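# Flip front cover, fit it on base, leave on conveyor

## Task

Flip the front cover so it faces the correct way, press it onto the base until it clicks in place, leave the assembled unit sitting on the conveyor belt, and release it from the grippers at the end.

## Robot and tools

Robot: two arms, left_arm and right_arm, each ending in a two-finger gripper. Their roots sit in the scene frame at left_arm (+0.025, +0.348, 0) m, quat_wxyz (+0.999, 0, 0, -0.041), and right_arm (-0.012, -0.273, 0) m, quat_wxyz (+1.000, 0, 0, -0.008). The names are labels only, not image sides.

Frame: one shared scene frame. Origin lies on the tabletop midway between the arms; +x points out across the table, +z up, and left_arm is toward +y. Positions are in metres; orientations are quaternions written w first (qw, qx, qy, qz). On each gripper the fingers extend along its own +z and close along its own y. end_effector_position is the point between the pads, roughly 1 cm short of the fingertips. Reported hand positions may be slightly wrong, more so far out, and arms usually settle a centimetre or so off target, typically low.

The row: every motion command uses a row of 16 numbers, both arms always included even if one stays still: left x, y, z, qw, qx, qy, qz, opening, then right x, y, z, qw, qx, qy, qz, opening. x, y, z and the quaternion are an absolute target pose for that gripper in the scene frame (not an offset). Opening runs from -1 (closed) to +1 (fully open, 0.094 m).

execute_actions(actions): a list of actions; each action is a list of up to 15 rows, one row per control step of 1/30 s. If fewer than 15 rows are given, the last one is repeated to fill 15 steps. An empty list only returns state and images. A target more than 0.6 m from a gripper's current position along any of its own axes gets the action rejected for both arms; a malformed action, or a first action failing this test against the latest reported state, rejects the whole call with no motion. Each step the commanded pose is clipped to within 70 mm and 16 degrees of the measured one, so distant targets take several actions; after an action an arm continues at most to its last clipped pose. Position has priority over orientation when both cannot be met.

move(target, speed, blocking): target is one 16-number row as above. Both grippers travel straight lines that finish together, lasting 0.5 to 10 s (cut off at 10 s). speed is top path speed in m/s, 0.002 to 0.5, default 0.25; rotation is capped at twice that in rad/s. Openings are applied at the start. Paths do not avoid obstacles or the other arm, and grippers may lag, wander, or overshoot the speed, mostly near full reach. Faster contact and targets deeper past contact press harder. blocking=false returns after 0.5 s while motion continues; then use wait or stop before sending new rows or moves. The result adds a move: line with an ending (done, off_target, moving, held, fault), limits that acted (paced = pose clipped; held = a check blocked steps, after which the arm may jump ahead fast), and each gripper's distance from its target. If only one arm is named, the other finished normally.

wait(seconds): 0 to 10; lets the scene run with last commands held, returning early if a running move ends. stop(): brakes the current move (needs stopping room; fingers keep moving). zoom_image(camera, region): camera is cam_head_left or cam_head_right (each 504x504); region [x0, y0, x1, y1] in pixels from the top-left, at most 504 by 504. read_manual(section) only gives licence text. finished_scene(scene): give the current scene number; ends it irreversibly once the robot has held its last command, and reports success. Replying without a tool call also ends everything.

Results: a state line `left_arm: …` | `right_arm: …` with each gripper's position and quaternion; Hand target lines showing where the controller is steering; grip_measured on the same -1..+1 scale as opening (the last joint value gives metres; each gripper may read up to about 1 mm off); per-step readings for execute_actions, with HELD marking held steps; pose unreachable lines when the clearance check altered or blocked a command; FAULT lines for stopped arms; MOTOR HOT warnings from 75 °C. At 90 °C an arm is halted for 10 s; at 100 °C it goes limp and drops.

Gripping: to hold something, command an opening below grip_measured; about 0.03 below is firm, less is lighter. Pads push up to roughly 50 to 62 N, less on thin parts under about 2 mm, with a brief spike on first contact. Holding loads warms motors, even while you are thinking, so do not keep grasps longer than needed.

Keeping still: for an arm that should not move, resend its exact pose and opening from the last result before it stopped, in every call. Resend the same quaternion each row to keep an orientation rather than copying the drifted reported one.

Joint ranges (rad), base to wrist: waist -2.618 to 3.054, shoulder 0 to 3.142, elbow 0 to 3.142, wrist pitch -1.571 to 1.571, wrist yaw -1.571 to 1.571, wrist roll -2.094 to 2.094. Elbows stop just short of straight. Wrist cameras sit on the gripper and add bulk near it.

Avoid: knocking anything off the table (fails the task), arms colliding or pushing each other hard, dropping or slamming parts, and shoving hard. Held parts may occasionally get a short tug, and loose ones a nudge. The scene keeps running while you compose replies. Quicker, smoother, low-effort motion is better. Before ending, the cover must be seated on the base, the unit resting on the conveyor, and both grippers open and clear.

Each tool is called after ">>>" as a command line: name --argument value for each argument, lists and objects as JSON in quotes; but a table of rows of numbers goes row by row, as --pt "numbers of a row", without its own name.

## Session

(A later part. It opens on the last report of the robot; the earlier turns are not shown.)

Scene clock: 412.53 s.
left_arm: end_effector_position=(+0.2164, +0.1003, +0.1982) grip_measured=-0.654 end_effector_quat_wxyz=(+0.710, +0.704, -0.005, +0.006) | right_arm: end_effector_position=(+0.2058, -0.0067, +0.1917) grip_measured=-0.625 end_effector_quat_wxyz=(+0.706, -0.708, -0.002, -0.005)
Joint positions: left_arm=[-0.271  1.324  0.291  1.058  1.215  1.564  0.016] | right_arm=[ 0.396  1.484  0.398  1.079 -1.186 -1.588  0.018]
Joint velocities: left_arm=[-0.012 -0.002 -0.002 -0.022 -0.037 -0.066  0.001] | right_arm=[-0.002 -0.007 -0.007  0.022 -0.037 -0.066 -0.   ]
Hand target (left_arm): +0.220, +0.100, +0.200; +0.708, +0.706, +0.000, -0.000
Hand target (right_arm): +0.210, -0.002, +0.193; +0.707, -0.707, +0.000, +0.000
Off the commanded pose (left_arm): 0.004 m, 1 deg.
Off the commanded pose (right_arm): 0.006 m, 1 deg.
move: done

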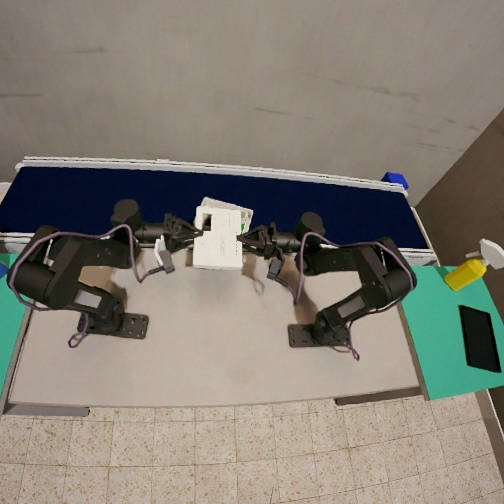

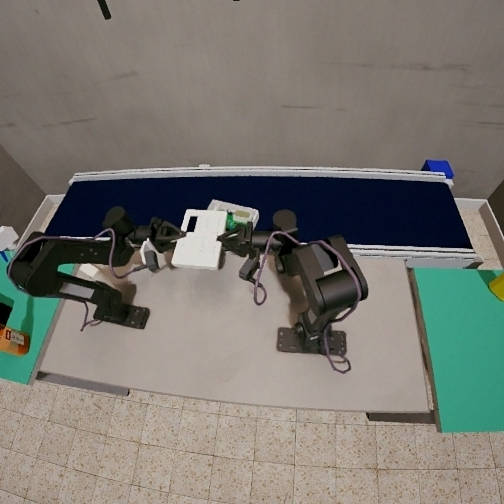

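>>> move --target '[0.22,0.10,0.2,0.707,0.707,0,0,0.2, 0.21,-0.002,0.193,0.707,-0.707,0,0,-0.75]'

>>> move --target '[0.22,0.14,0.2,0.707,0.707,0,0,0.2, 0.21,-0.03,0.197,0.707,-0.707,0,0,-0.75]' --speed 0.1

>>> move --target '[0.3,0.28,0.15,0.354,0.354,0.854,-0.147,-1, 0.3,-0.2,0.2,0.5,-0.5,0.5,-0.5,-0.75]' --speed 0.2

>>> zoom_image --camera "cam_head_left" --region '[140,150,300,280]'

>>> zoom_image --camera "cam_head_right" --region '[140,150,300,280]'

Scene clock: 424.20 s.
left_arm: end_effector_position=(+0.2164, +0.1002, +0.1975) grip_measured=+0.198 end_effector_quat_wxyz=(+0.709, +0.705, -0.003, +0.004) | right_arm: end_effector_position=(+0.2060, -0.0067, +0.1921) grip_measured=-0.632 end_effector_quat_wxyz=(+0.706, -0.708, -0.002, -0.006)
Joint positions: left_arm=[-0.271  1.324  0.292  1.052  1.216  1.564  0.056] | right_arm=[ 0.396  1.484  0.398  1.081 -1.185 -1.587  0.017]
Joint velocities: left_arm=[-0.002  0.007  0.002 -0.007 -0.022  0.007 -0.001] | right_arm=[ 0.002 -0.007  0.002  0.007  0.037 -0.022 -0.001]
Hand target (left_arm): +0.220, +0.100, +0.200; +0.708, +0.706, -0.000, +0.000
Hand target (right_arm): +0.210, -0.002, +0.193; +0.707, -0.707, -0.000, -0.000
Off the commanded pose (left_arm): 0.004 m, 1 deg.
Off the commanded pose (right_arm): 0.006 m, 1 deg.
move: done

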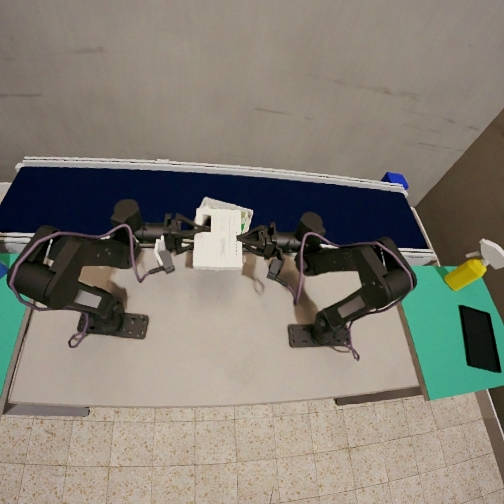

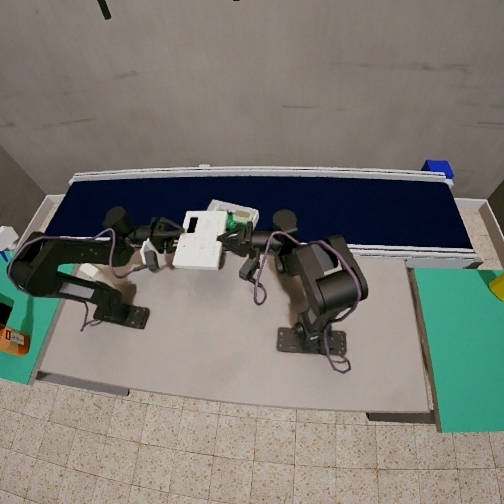

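Scene clock: 425.17 s.
left_arm: end_effector_position=(+0.2251, +0.1379, +0.2020) grip_measured=+0.198 end_effector_quat_wxyz=(+0.710, +0.704, -0.009, +0.013) | right_arm: end_effector_position=(+0.2122, -0.0271, +0.1921) grip_measured=-0.632 end_effector_quat_wxyz=(+0.707, -0.708, -0.002, -0.001)
Joint positions: left_arm=[-0.081  1.301  0.292  1.052  1.401  1.559  0.056] | right_arm=[ 0.304  1.484  0.398  1.081 -1.283 -1.579  0.017]
Joint velocities: left_arm=[-0.002  0.012  0.007  0.007 -0.022  0.037  0.   ] | right_arm=[-0.012 -0.017 -0.017 -0.037  0.037  0.022  0.001]
Hand target (left_arm): +0.220, +0.140, +0.200; +0.709, +0.705, +0.000, -0.000
Hand target (right_arm): +0.210, -0.030, +0.197; +0.708, -0.706, -0.000, +0.000
Off the commanded pose (left_arm): 0.006 m, 2 deg.
Off the commanded pose (right_arm): 0.006 m, 0 deg.
move: done

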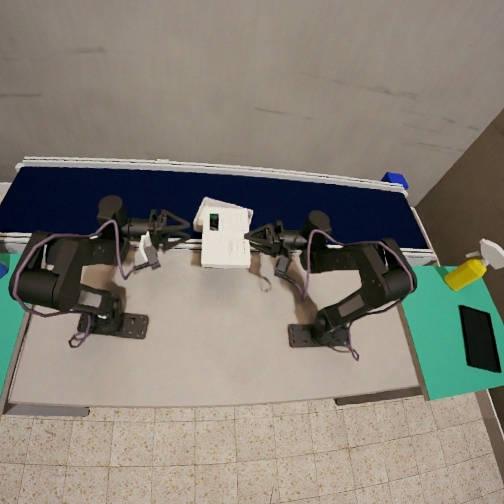

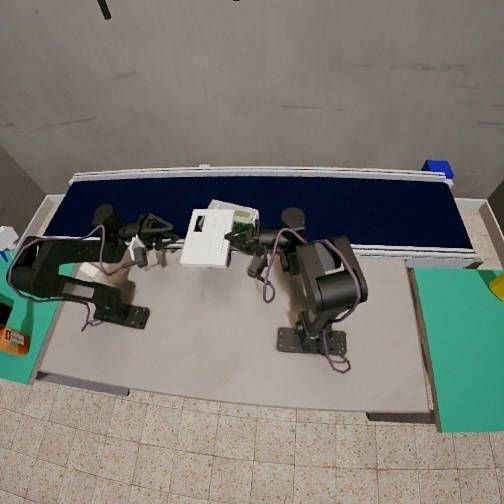

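Scene clock: 431.03 s.
left_arm: end_effector_position=(+0.2968, +0.2788, +0.1473) grip_measured=-0.982 end_effector_quat_wxyz=(+0.358, +0.367, +0.846, -0.144) | right_arm: end_effector_position=(+0.2946, -0.2041, +0.1805) grip_measured=-0.632 end_effector_quat_wxyz=(+0.484, -0.516, +0.503, -0.496)
Joint positions: left_arm=[ 0.193  1.075  0.759 -0.693  0.593  0.752  0.001] | right_arm=[ 0.5    0.964  0.112  0.807  0.485 -1.576  0.017]
Joint velocities: left_arm=[-0.027  0.002  0.002  0.007  0.007 -0.037  0.   ] | right_arm=[ 0.007 -0.007  0.017 -0.095 -0.037 -0.022  0.   ]
Hand target (left_arm): +0.298, +0.281, +0.150; +0.351, +0.357, +0.853, -0.147
Hand target (right_arm): +0.299, -0.200, +0.199; +0.505, -0.496, +0.500, -0.500
Off the commanded pose (left_arm): 0.004 m, 2 deg.
Off the commanded pose (right_arm): 0.021 m, 3 deg.
move: off_target (right_arm)

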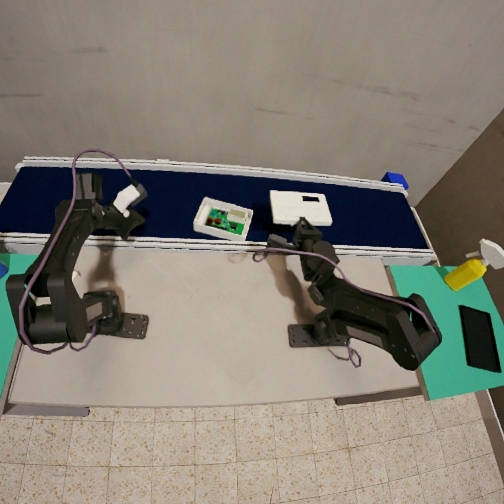

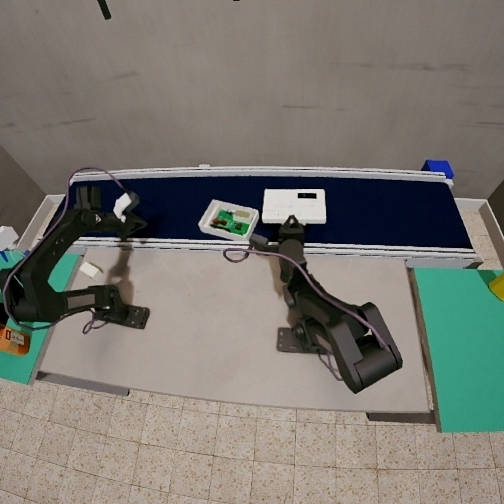

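Region (140, 150, 300, 280) of cam_head_left's 504x504 image, scaled by 3.150, with more detail than that image has; it fills the top 410 rows of this view, and the rest is white.

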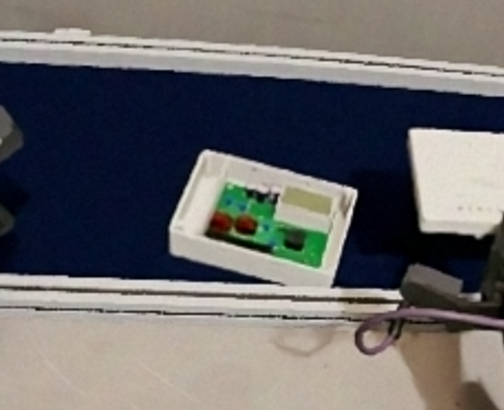

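Region (140, 150, 300, 280) of cam_head_right's 504x504 image, scaled by 3.150, with more detail than that image has; it fills the top 410 rows of this view, and the rest is white.

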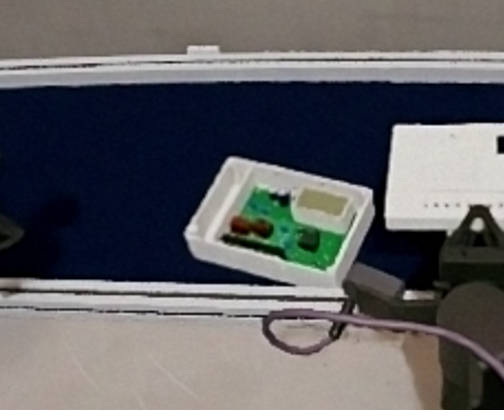

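>>> move --target '[0.415,0.18,0.045,0.347,0.623,0.601,-0.36,0.7, 0.3,-0.2,0.2,0.5,-0.5,0.5,-0.5,-0.75]' --speed 0.2

>>> move --target '[0.40,0.075,0.045,0.347,0.623,0.601,-0.36,0.7, 0.3,-0.2,0.2,0.5,-0.5,0.5,-0.5,-0.75]' --speed 0.05

>>> zoom_image --camera "cam_head_left" --region '[160,150,320,280]'

>>> zoom_image --camera "cam_head_right" --region '[160,150,320,280]'

Scene clock: 443.07 s.
left_arm: end_effector_position=(+0.4144, +0.1857, +0.0413) grip_measured=+0.698 end_effector_quat_wxyz=(+0.348, +0.625, +0.608, -0.345) | right_arm: end_effector_position=(+0.2945, -0.2045, +0.1783) grip_measured=-0.632 end_effector_quat_wxyz=(+0.480, -0.519, +0.505, -0.496)
Joint positions: left_arm=[ 0.054  2.187  1.405 -0.759  1.024  1.554  0.08 ] | right_arm=[ 0.5    0.964  0.112  0.797  0.486 -1.576  0.017]
Joint velocities: left_arm=[-0.007 -0.022 -0.007 -0.095  0.022 -0.007  0.   ] | right_arm=[-0.007 -0.007 -0.002 -0.007  0.007  0.022  0.   ]
Hand target (left_arm): +0.414, +0.181, +0.042; +0.350, +0.622, +0.601, -0.359
Hand target (right_arm): +0.299, -0.200, +0.200; +0.500, -0.500, +0.500, -0.500
Off the commanded pose (left_arm): 0.007 m, 2 deg.
Off the commanded pose (right_arm): 0.023 m, 3 deg.
move: off_target (right_arm)

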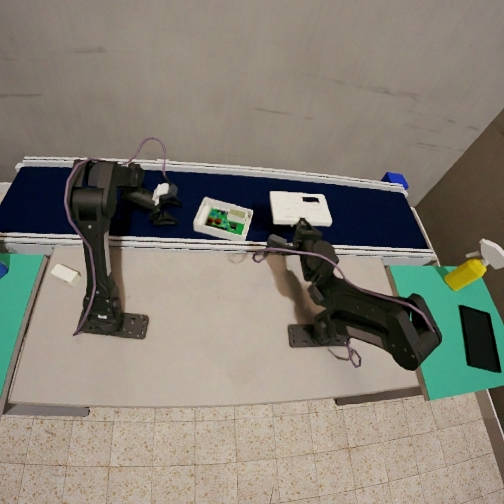

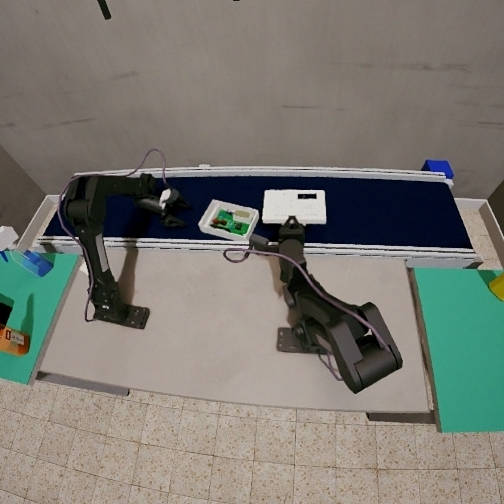

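Scene clock: 445.63 s.
left_arm: end_effector_position=(+0.4051, +0.0773, +0.0390) grip_measured=+0.698 end_effector_quat_wxyz=(+0.344, +0.625, +0.603, -0.356) | right_arm: end_effector_position=(+0.2945, -0.2045, +0.1770) grip_measured=-0.632 end_effector_quat_wxyz=(-0.478, +0.521, -0.505, +0.495)
Joint positions: left_arm=[-0.216  2.162  1.316 -0.311  0.981  1.084  0.08 ] | right_arm=[ 0.5    0.964  0.112  0.791  0.486 -1.576  0.017]
Joint velocities: left_arm=[-0.017  0.002 -0.027  0.051  0.066 -0.095 -0.002] | right_arm=[-0.002  0.012 -0.002 -0.022  0.022  0.007 -0.001]
Hand target (left_arm): +0.401, +0.075, +0.045; +0.347, +0.624, +0.602, -0.359
Hand target (right_arm): +0.299, -0.200, +0.200; -0.500, +0.500, -0.500, +0.500
Off the commanded pose (left_arm): 0.008 m, 1 deg.
Off the commanded pose (right_arm): 0.024 m, 4 deg.
move: off_target (right_arm)

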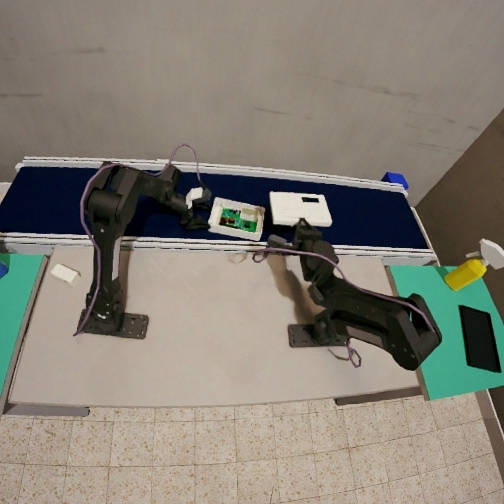

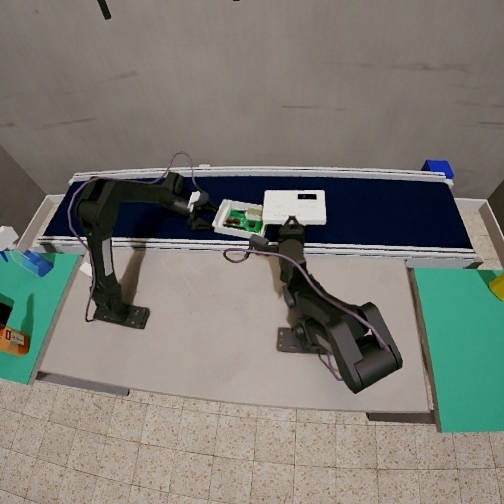

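Region (160, 150, 320, 280) of cam_head_left's 504x504 image, scaled by 3.150, with more detail than that image has; it fills the top 410 rows of this view, and the rest is white.

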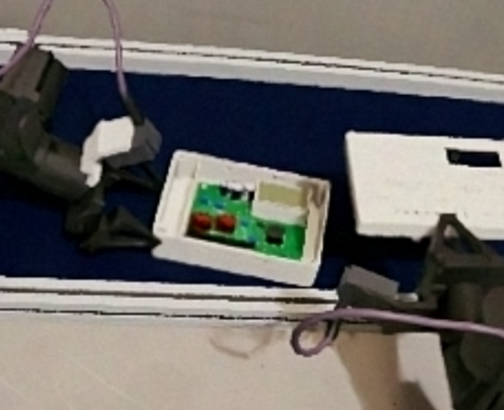

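Region (160, 150, 320, 280) of cam_head_right's 504x504 image, scaled by 3.150, with more detail than that image has; it fills the top 410 rows of this view, and the rest is white.

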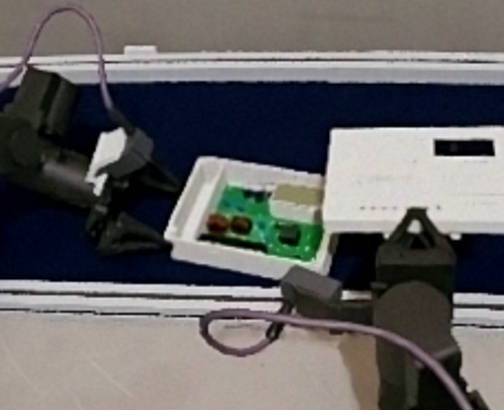

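>>> move --target '[0.40,0.17,0.07,0.347,0.623,0.601,-0.36,0.7, 0.345,-0.028,0.12,0.426,-0.49,0.574,-0.499,-0.75]' --speed 0.12

>>> zoom_image --camera "cam_head_left" --region '[160,150,320,280]'

>>> zoom_image --camera "cam_head_right" --region '[160,150,320,280]'

Scene clock: 458.53 s.
left_arm: end_effector_position=(+0.3952, +0.1710, +0.0547) grip_measured=+0.698 end_effector_quat_wxyz=(+0.332, +0.622, +0.612, -0.360) | right_arm: end_effector_position=(+0.3431, -0.0361, +0.1135) grip_measured=-0.632 end_effector_quat_wxyz=(+0.417, -0.504, +0.566, -0.502)
Joint positions: left_arm=[ 0.014  2.119  1.354 -0.774  1.023  1.5    0.08 ] | right_arm=[ 0.981  1.905  0.714  0.861  1.093 -1.311  0.017]
Joint velocities: left_arm=[ 0.002 -0.002 -0.002  0.066  0.037  0.007  0.002] | right_arm=[-0.017  0.002 -0.012 -0.022  0.037 -0.007  0.   ]
Hand target (left_arm): +0.399, +0.170, +0.070; +0.348, +0.623, +0.601, -0.361
Hand target (right_arm): +0.346, -0.030, +0.121; +0.426, -0.490, +0.573, -0.501
Off the commanded pose (left_arm): 0.016 m, 2 deg.
Off the commanded pose (right_arm): 0.011 m, 2 deg.
move: off_target (left_arm, right_arm)

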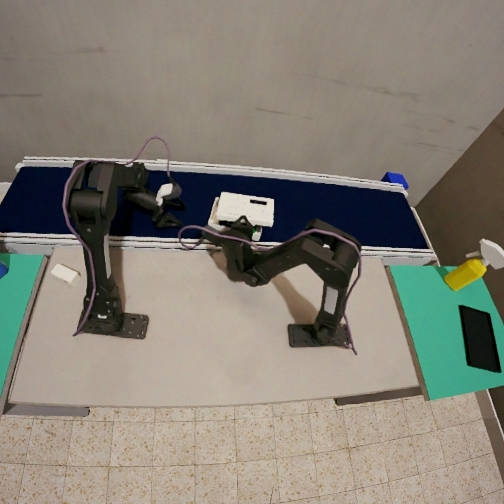

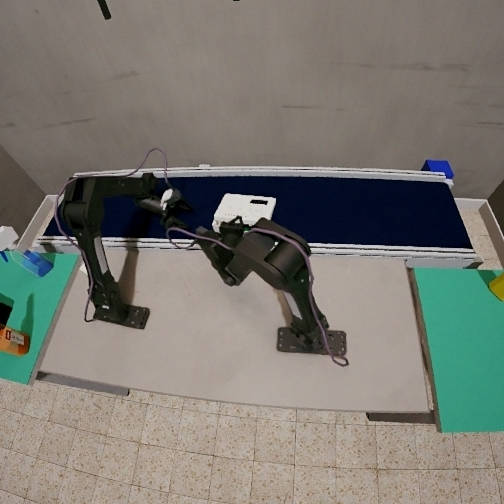

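Region (160, 150, 320, 280) of cam_head_left's 504x504 image, scaled by 3.150, with more detail than that image has; it fills the top 410 rows of this view, and the rest is white.

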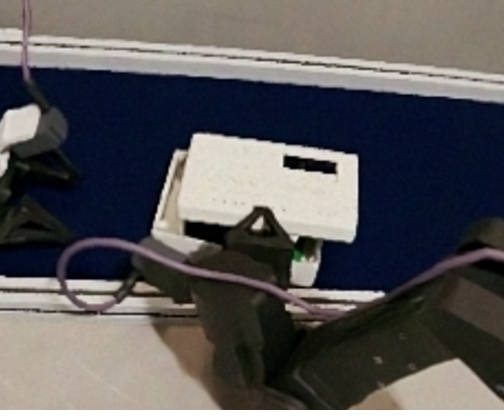

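Region (160, 150, 320, 280) of cam_head_right's 504x504 image, scaled by 3.150, with more detail than that image has; it fills the top 410 rows of this view, and the rest is white.

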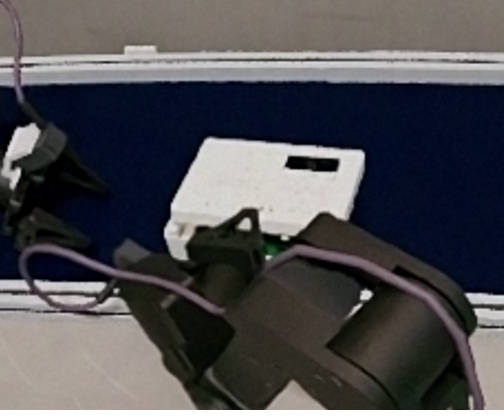

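>>> move --target '[0.40,0.17,0.07,0.347,0.623,0.601,-0.36,0.7, 0.352,-0.008,0.097,0.404,-0.465,0.595,-0.517,-0.75]' --speed 0.05

>>> zoom_image --camera "cam_head_left" --region '[180,170,300,260]'

>>> zoom_image --camera "cam_head_right" --region '[180,170,300,260]'

Scene clock: 467.10 s.
left_arm: end_effector_position=(+0.3949, +0.1711, +0.0547) grip_measured=+0.698 end_effector_quat_wxyz=(+0.331, +0.622, +0.611, -0.360) | right_arm: end_effector_position=(+0.3506, -0.0139, +0.0929) grip_measured=-0.632 end_effector_quat_wxyz=(+0.399, -0.478, +0.588, -0.517)
Joint positions: left_arm=[ 0.014  2.119  1.355 -0.776  1.022  1.502  0.08 ] | right_arm=[ 1.015  2.056  0.873  0.76   1.201 -1.2    0.017]
Joint velocities: left_arm=[-0.012 -0.002 -0.007 -0.007  0.037 -0.022 -0.001] | right_arm=[-0.017 -0.007 -0.002 -0.051 -0.007 -0.007  0.   ]
Hand target (left_arm): +0.400, +0.170, +0.070; +0.347, +0.623, +0.601, -0.360
Hand target (right_arm): +0.352, -0.008, +0.097; +0.405, -0.465, +0.594, -0.517
Off the commanded pose (left_arm): 0.016 m, 2 deg.
Off the commanded pose (right_arm): 0.007 m, 2 deg.
move: off_target (left_arm)

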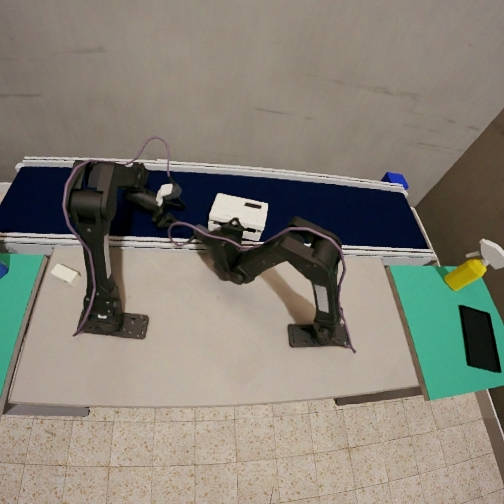

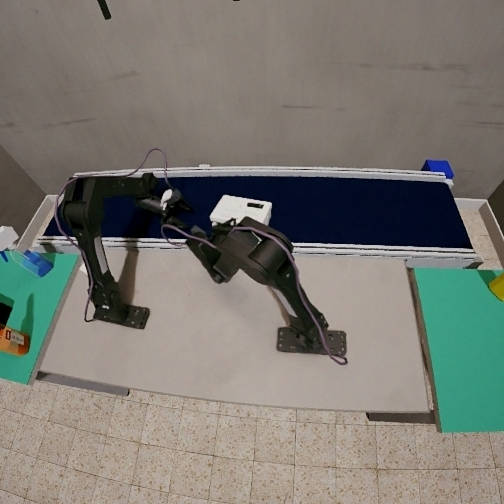

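Region (180, 170, 300, 260) of cam_head_left's 504x504 image, scaled by 4.200, with more detail than that image has; it fills the top 378 rows of this view, and the rest is white.

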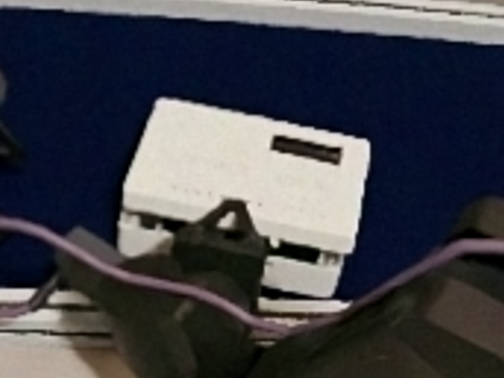

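Region (180, 170, 300, 260) of cam_head_right's 504x504 image, scaled by 4.200, with more detail than that image has; it fills the top 378 rows of this view, and the rest is white.

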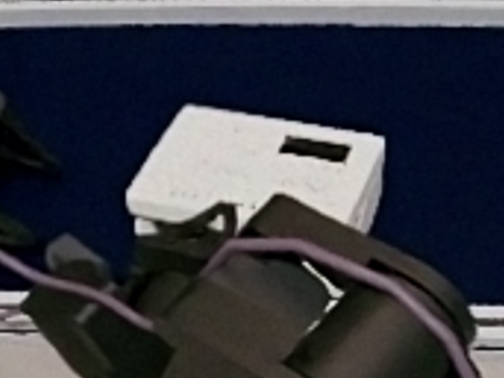

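>>> move --target '[0.40,0.17,0.07,0.347,0.623,0.601,-0.36,0.7, 0.352,-0.012,0.08,0.415,-0.477,0.585,-0.508,-0.75]' --speed 0.02

>>> zoom_image --camera "cam_head_left" --region '[180,170,300,260]'

>>> zoom_image --camera "cam_head_right" --region '[180,170,300,260]'

Scene clock: 479.80 s.
left_arm: end_effector_position=(+0.3949, +0.1712, +0.0545) grip_measured=+0.698 end_effector_quat_wxyz=(+0.331, +0.622, +0.612, -0.360) | right_arm: end_effector_position=(+0.3535, -0.0053, +0.0881) grip_measured=-0.632 end_effector_quat_wxyz=(+0.419, -0.478, +0.585, -0.504)
Joint positions: left_arm=[ 0.014  2.119  1.355 -0.776  1.021  1.502  0.08 ] | right_arm=[ 1.015  2.091  0.873  0.85   1.168 -1.222  0.017]
Joint velocities: left_arm=[ 0.002 -0.012 -0.012  0.066 -0.051 -0.007 -0.001] | right_arm=[-0.007 -0.002  0.012  0.095 -0.007 -0.051 -0.   ]
Hand target (left_arm): +0.400, +0.170, +0.070; +0.347, +0.623, +0.601, -0.360
Hand target (right_arm): +0.352, -0.012, +0.080; +0.414, -0.477, +0.586, -0.508
Off the commanded pose (left_arm): 0.016 m, 2 deg.
Off the commanded pose (right_arm): 0.011 m, 1 deg.
move: off_target (left_arm, right_arm)

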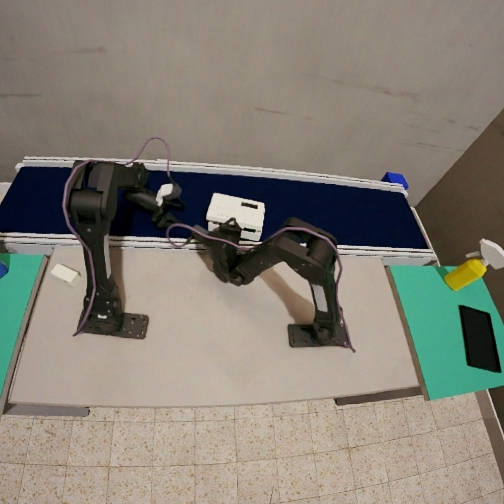

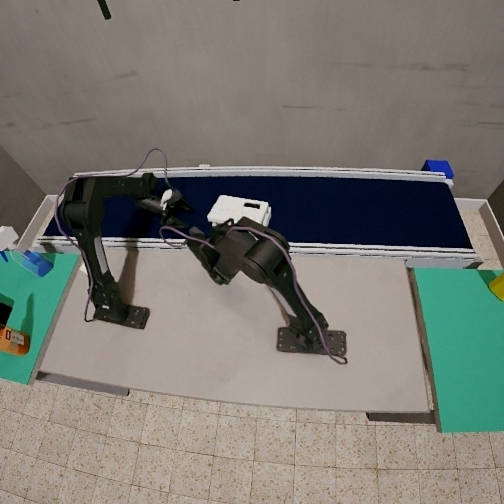

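Region (180, 170, 300, 260) of cam_head_left's 504x504 image, scaled by 4.200, with more detail than that image has; it fills the top 378 rows of this view, and the rest is white.

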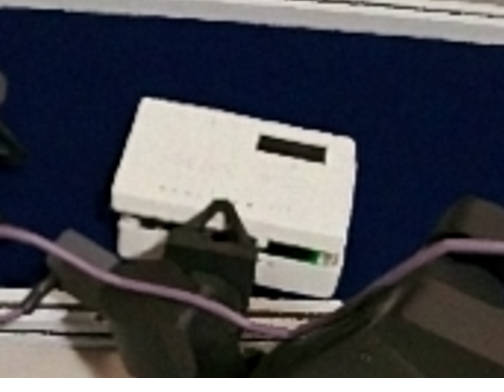

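Region (180, 170, 300, 260) of cam_head_right's 504x504 image, scaled by 4.200, with more detail than that image has; it fills the top 378 rows of this view, and the rest is white.

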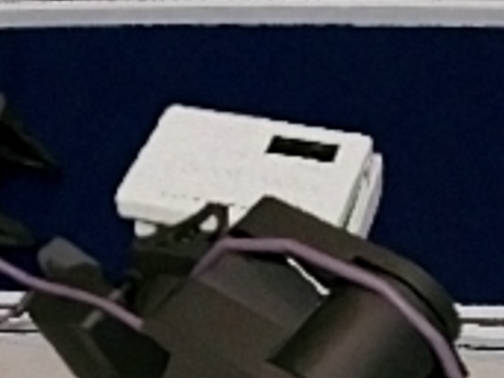

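>>> move --target '[0.40,0.17,0.07,0.347,0.623,0.601,-0.36,0.7, 0.349,-0.021,0.078,0.411,-0.473,0.589,-0.512,-0.75]' --speed 0.02

>>> zoom_image --camera "cam_head_left" --region '[180,170,300,260]'

>>> zoom_image --camera "cam_head_right" --region '[180,170,300,260]'

Scene clock: 485.60 s.
left_arm: end_effector_position=(+0.3949, +0.1713, +0.0545) grip_measured=+0.698 end_effector_quat_wxyz=(+0.331, +0.622, +0.612, -0.359) | right_arm: end_effector_position=(+0.3499, -0.0108, +0.0836) grip_measured=-0.632 end_effector_quat_wxyz=(+0.418, -0.479, +0.584, -0.504)
Joint positions: left_arm=[ 0.014  2.119  1.355 -0.776  1.02   1.502  0.08 ] | right_arm=[ 1.015  2.092  0.842  0.882  1.167 -1.224  0.017]
Joint velocities: left_arm=[-0.002  0.002 -0.002  0.007 -0.007  0.037 -0.   ] | right_arm=[-0.012 -0.007 -0.037  0.007 -0.022  0.037 -0.001]
Hand target (left_arm): +0.400, +0.170, +0.070; +0.347, +0.623, +0.601, -0.360
Hand target (right_arm): +0.349, -0.021, +0.078; +0.410, -0.473, +0.589, -0.512
Off the commanded pose (left_arm): 0.016 m, 2 deg.
Off the commanded pose (right_arm): 0.012 m, 1 deg.
move: off_target (left_arm, right_arm)

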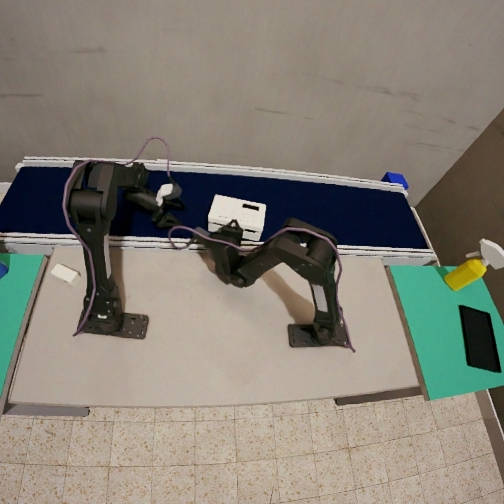

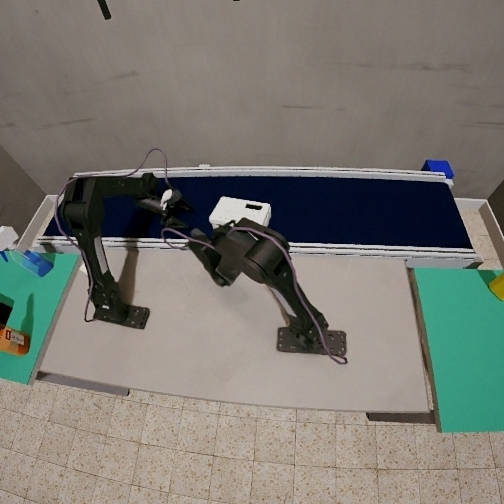

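Region (180, 170, 300, 260) of cam_head_left's 504x504 image, scaled by 4.200, with more detail than that image has; it fills the top 378 rows of this view, and the rest is white.

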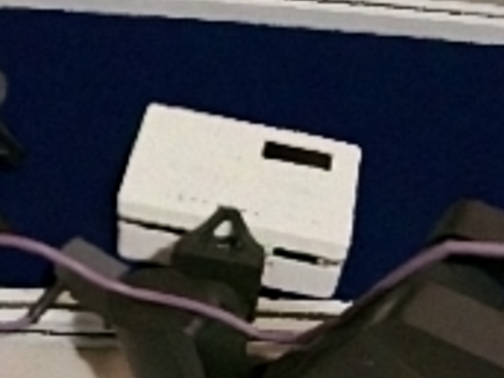

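Region (180, 170, 300, 260) of cam_head_right's 504x504 image, scaled by 4.200, with more detail than that image has; it fills the top 378 rows of this view, and the rest is white.

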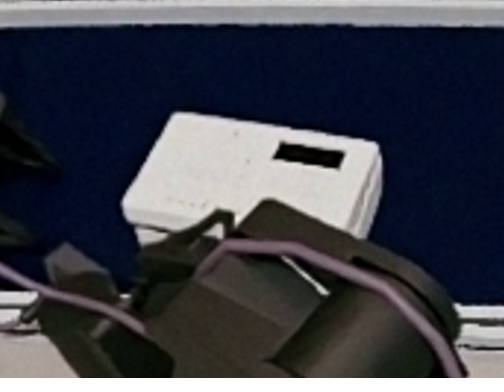

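>>> move --target '[0.40,0.17,0.07,0.347,0.623,0.601,-0.36,0.7, 0.358,-0.022,0.08,0.404,-0.465,0.595,-0.517,-0.75]' --speed 0.02

>>> zoom_image --camera "cam_head_left" --region '[180,170,300,260]'

>>> zoom_image --camera "cam_head_right" --region '[180,170,300,260]'

Scene clock: 493.57 s.
left_arm: end_effector_position=(+0.3949, +0.1713, +0.0545) grip_measured=+0.698 end_effector_quat_wxyz=(+0.331, +0.622, +0.612, -0.359) | right_arm: end_effector_position=(+0.3541, -0.0197, +0.0823) grip_measured=-0.632 end_effector_quat_wxyz=(+0.408, -0.474, +0.589, -0.512)
Joint positions: left_arm=[ 0.014  2.119  1.355 -0.776  1.02   1.502  0.08 ] | right_arm=[ 0.996  2.092  0.84   0.873  1.174 -1.224  0.017]
Joint velocities: left_arm=[-0.002  0.002 -0.012 -0.081  0.066  0.051 -0.001] | right_arm=[ 0.007 -0.017 -0.002 -0.037  0.037  0.037 -0.001]
Hand target (left_arm): +0.400, +0.170, +0.070; +0.347, +0.623, +0.601, -0.360
Hand target (right_arm): +0.358, -0.022, +0.080; +0.404, -0.465, +0.595, -0.517
Off the commanded pose (left_arm): 0.016 m, 2 deg.
Off the commanded pose (right_arm): 0.005 m, 2 deg.
move: off_target (left_arm)

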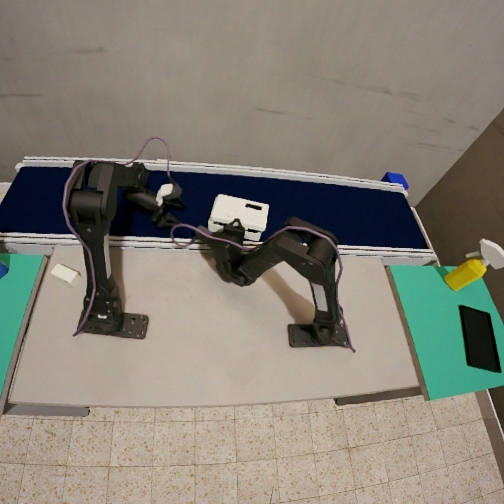

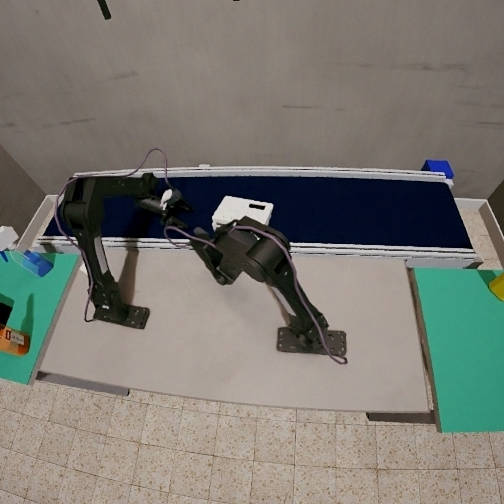

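Region (180, 170, 300, 260) of cam_head_left's 504x504 image, scaled by 4.200, with more detail than that image has; it fills the top 378 rows of this view, and the rest is white.

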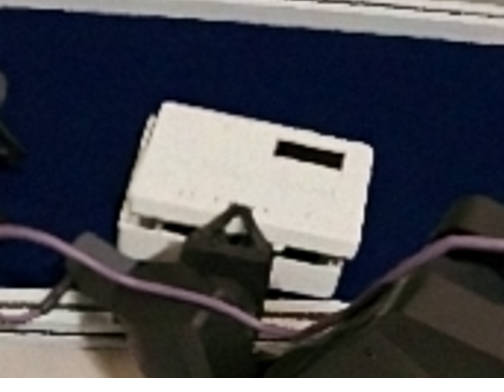

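Region (180, 170, 300, 260) of cam_head_right's 504x504 image, scaled by 4.200, with more detail than that image has; it fills the top 378 rows of this view, and the rest is white.

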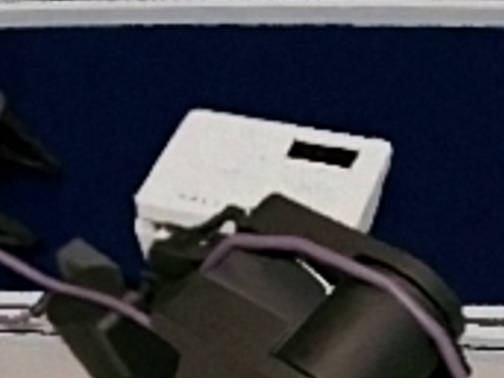

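>>> move --target '[0.40,0.17,0.07,0.347,0.623,0.601,-0.36,0.7, 0.359,-0.007,0.083,0.404,-0.465,0.595,-0.517,-0.75]' --speed 0.02

>>> zoom_image --camera "cam_head_left" --region '[180,170,300,260]'

>>> zoom_image --camera "cam_head_right" --region '[180,170,300,260]'

Scene clock: 499.23 s.
left_arm: end_effector_position=(+0.3949, +0.1713, +0.0544) grip_measured=+0.698 end_effector_quat_wxyz=(+0.331, +0.622, +0.612, -0.359) | right_arm: end_effector_position=(+0.3573, -0.0137, +0.0822) grip_measured=-0.632 end_effector_quat_wxyz=(+0.401, -0.471, +0.591, -0.517)
Joint positions: left_arm=[ 0.014  2.119  1.355 -0.776  1.02   1.502  0.08 ] | right_arm=[ 1.001  2.111  0.889  0.82   1.197 -1.206  0.017]
Joint velocities: left_arm=[ 0.017 -0.007  0.002  0.022 -0.007  0.081  0.001] | right_arm=[-0.002  0.007  0.007 -0.125 -0.007 -0.081  0.001]
Hand target (left_arm): +0.400, +0.170, +0.070; +0.347, +0.623, +0.601, -0.360
Hand target (right_arm): +0.359, -0.007, +0.083; +0.405, -0.465, +0.594, -0.517
Off the commanded pose (left_arm): 0.016 m, 2 deg.
Off the commanded pose (right_arm): 0.007 m, 1 deg.
move: off_target (left_arm)

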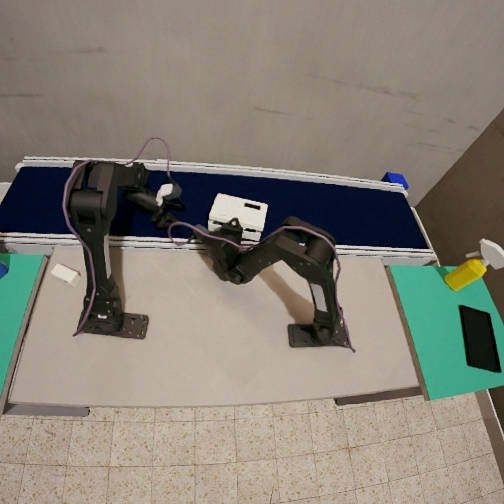

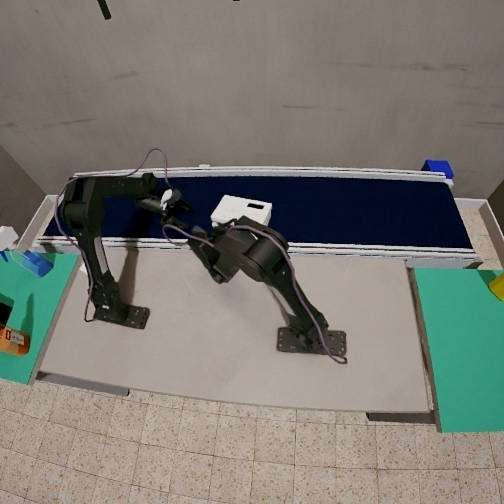

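Region (180, 170, 300, 260) of cam_head_left's 504x504 image, scaled by 4.200, with more detail than that image has; it fills the top 378 rows of this view, and the rest is white.

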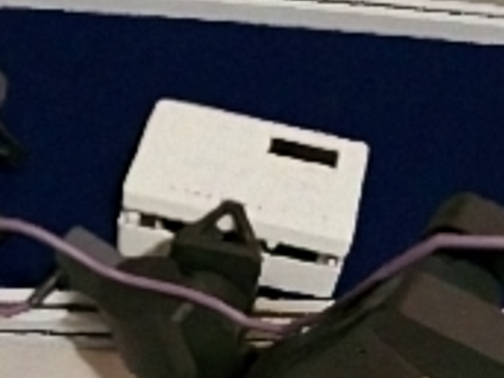

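Region (180, 170, 300, 260) of cam_head_right's 504x504 image, scaled by 4.200, with more detail than that image has; it fills the top 378 rows of this view, and the rest is white.

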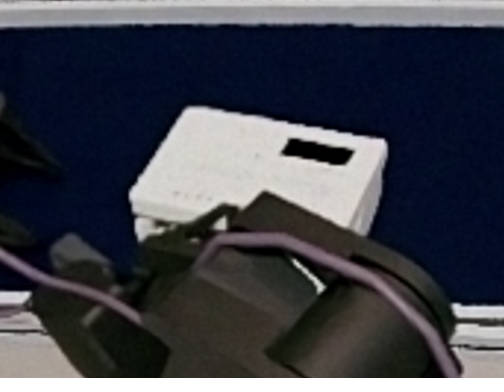

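>>> move --target '[0.40,0.17,0.07,0.347,0.623,0.601,-0.36,0.7, 0.359,-0.007,0.083,0.404,-0.465,0.595,-0.517,-0.33]'

>>> move --target '[0.40,0.17,0.07,0.347,0.623,0.601,-0.36,0.7, 0.31,-0.002,0.088,0.404,-0.465,0.595,-0.517,-0.33]' --speed 0.05

>>> move --target '[0.40,0.17,0.07,0.347,0.623,0.601,-0.36,0.7, 0.28,-0.2,0.16,0.5,-0.5,0.5,-0.5,-0.33]'

>>> zoom_image --camera "cam_head_left" --region '[180,170,300,260]'

>>> zoom_image --camera "cam_head_right" --region '[180,170,300,260]'

Scene clock: 509.63 s.
left_arm: end_effector_position=(+0.3949, +0.1713, +0.0545) grip_measured=+0.698 end_effector_quat_wxyz=(+0.331, +0.622, +0.612, -0.359) | right_arm: end_effector_position=(+0.3572, -0.0137, +0.0820) grip_measured=-0.333 end_effector_quat_wxyz=(+0.401, -0.471, +0.592, -0.517)
Joint positions: left_arm=[ 0.014  2.119  1.355 -0.776  1.02   1.502  0.08 ] | right_arm=[ 1.001  2.111  0.889  0.817  1.197 -1.204  0.031]
Joint velocities: left_arm=[-0.012  0.012  0.007  0.007 -0.066 -0.022 -0.   ] | right_arm=[-0.007  0.002  0.017  0.007 -0.007 -0.037 -0.001]
Hand target (left_arm): +0.400, +0.170, +0.070; +0.347, +0.623, +0.601, -0.360
Hand target (right_arm): +0.359, -0.007, +0.083; +0.404, -0.465, +0.594, -0.517
Off the commanded pose (left_arm): 0.016 m, 2 deg.
Off the commanded pose (right_arm): 0.007 m, 1 deg.
move: off_target (left_arm)

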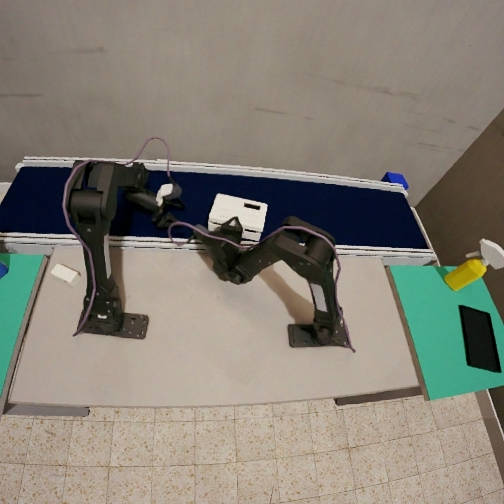

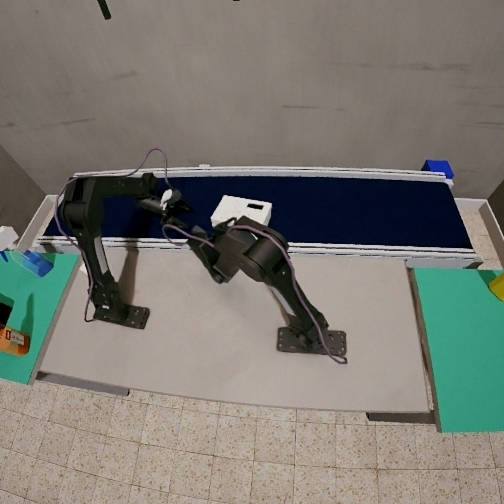

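Scene clock: 511.20 s.
left_arm: end_effector_position=(+0.3949, +0.1713, +0.0545) grip_measured=+0.698 end_effector_quat_wxyz=(+0.331, +0.622, +0.612, -0.359) | right_arm: end_effector_position=(+0.3149, +0.0031, +0.0825) grip_measured=-0.333 end_effector_quat_wxyz=(+0.404, -0.469, +0.593, -0.516)
Joint positions: left_arm=[ 0.014  2.119  1.355 -0.776  1.02   1.502  0.08 ] | right_arm=[ 1.127  2.071  0.889  0.604  1.308 -1.014  0.031]
Joint velocities: left_arm=[ 0.017 -0.012 -0.002  0.051 -0.051  0.051  0.   ] | right_arm=[-0.002 -0.002  0.002 -0.037 -0.051  0.066 -0.001]
Hand target (left_arm): +0.400, +0.170, +0.070; +0.347, +0.623, +0.601, -0.360
Hand target (right_arm): +0.311, -0.002, +0.088; +0.404, -0.465, +0.594, -0.517
Off the commanded pose (left_arm): 0.016 m, 2 deg.
Off the commanded pose (right_arm): 0.009 m, 1 deg.
move: off_target (left_arm)

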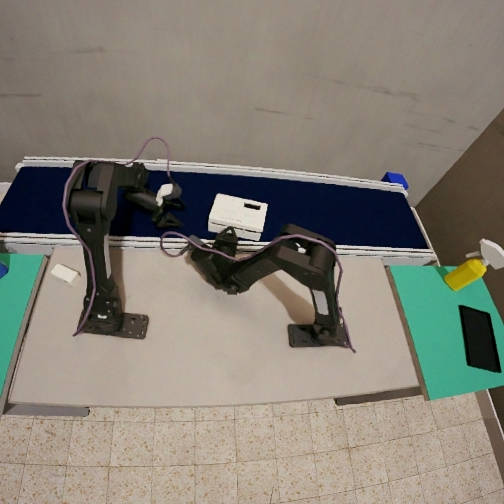

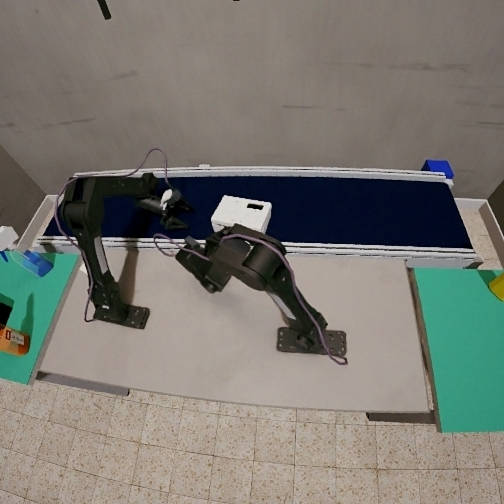

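Scene clock: 512.93 s.
left_arm: end_effector_position=(+0.3949, +0.1713, +0.0545) grip_measured=+0.698 end_effector_quat_wxyz=(+0.331, +0.622, +0.612, -0.359) | right_arm: end_effector_position=(+0.2807, -0.1947, +0.1622) grip_measured=-0.333 end_effector_quat_wxyz=(+0.502, -0.499, +0.500, -0.499)
Joint positions: left_arm=[ 0.014  2.119  1.355 -0.776  1.02   1.502  0.08 ] | right_arm=[ 0.606  1.152  0.007  1.148  0.588 -1.569  0.031]
Joint velocities: left_arm=[-0.017 -0.002 -0.002  0.007  0.022  0.007  0.001] | right_arm=[-0.022 -0.027 -0.017 -0.007 -0.022  0.022 -0.001]
Hand target (left_arm): +0.400, +0.170, +0.070; +0.347, +0.623, +0.601, -0.360
Hand target (right_arm): +0.278, -0.198, +0.160; +0.501, -0.500, +0.500, -0.499
Off the commanded pose (left_arm): 0.016 m, 2 deg.
Off the commanded pose (right_arm): 0.006 m, 0 deg.
move: off_target (left_arm)

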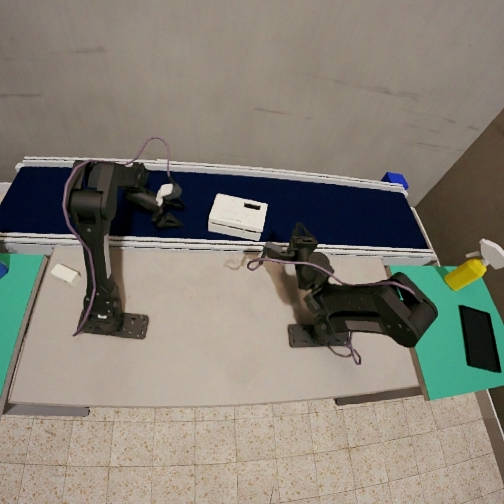

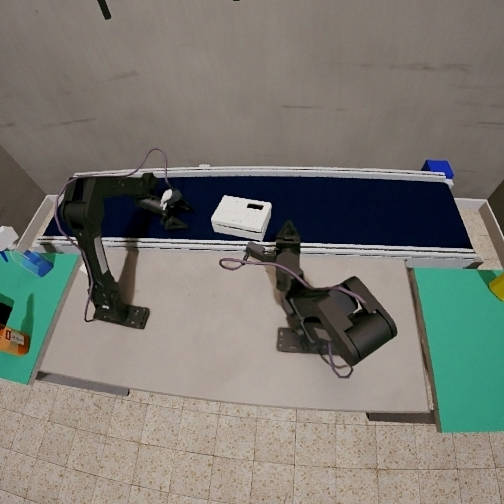

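Region (180, 170, 300, 260) of cam_head_left's 504x504 image, scaled by 4.200, with more detail than that image has; it fills the top 378 rows of this view, and the rest is white.

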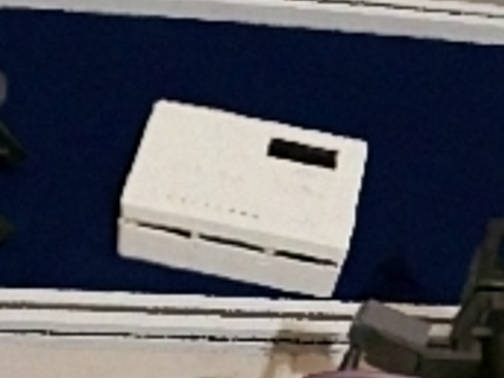

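Region (180, 170, 300, 260) of cam_head_right's 504x504 image, scaled by 4.200, with more detail than that image has; it fills the top 378 rows of this view, and the rest is white.

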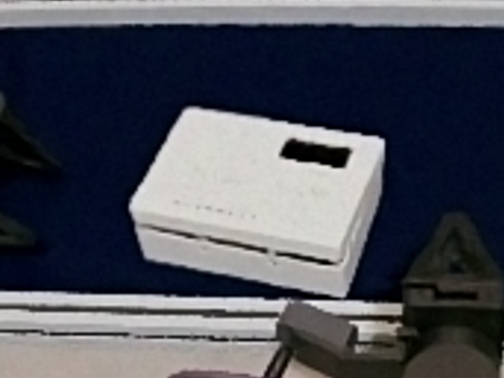

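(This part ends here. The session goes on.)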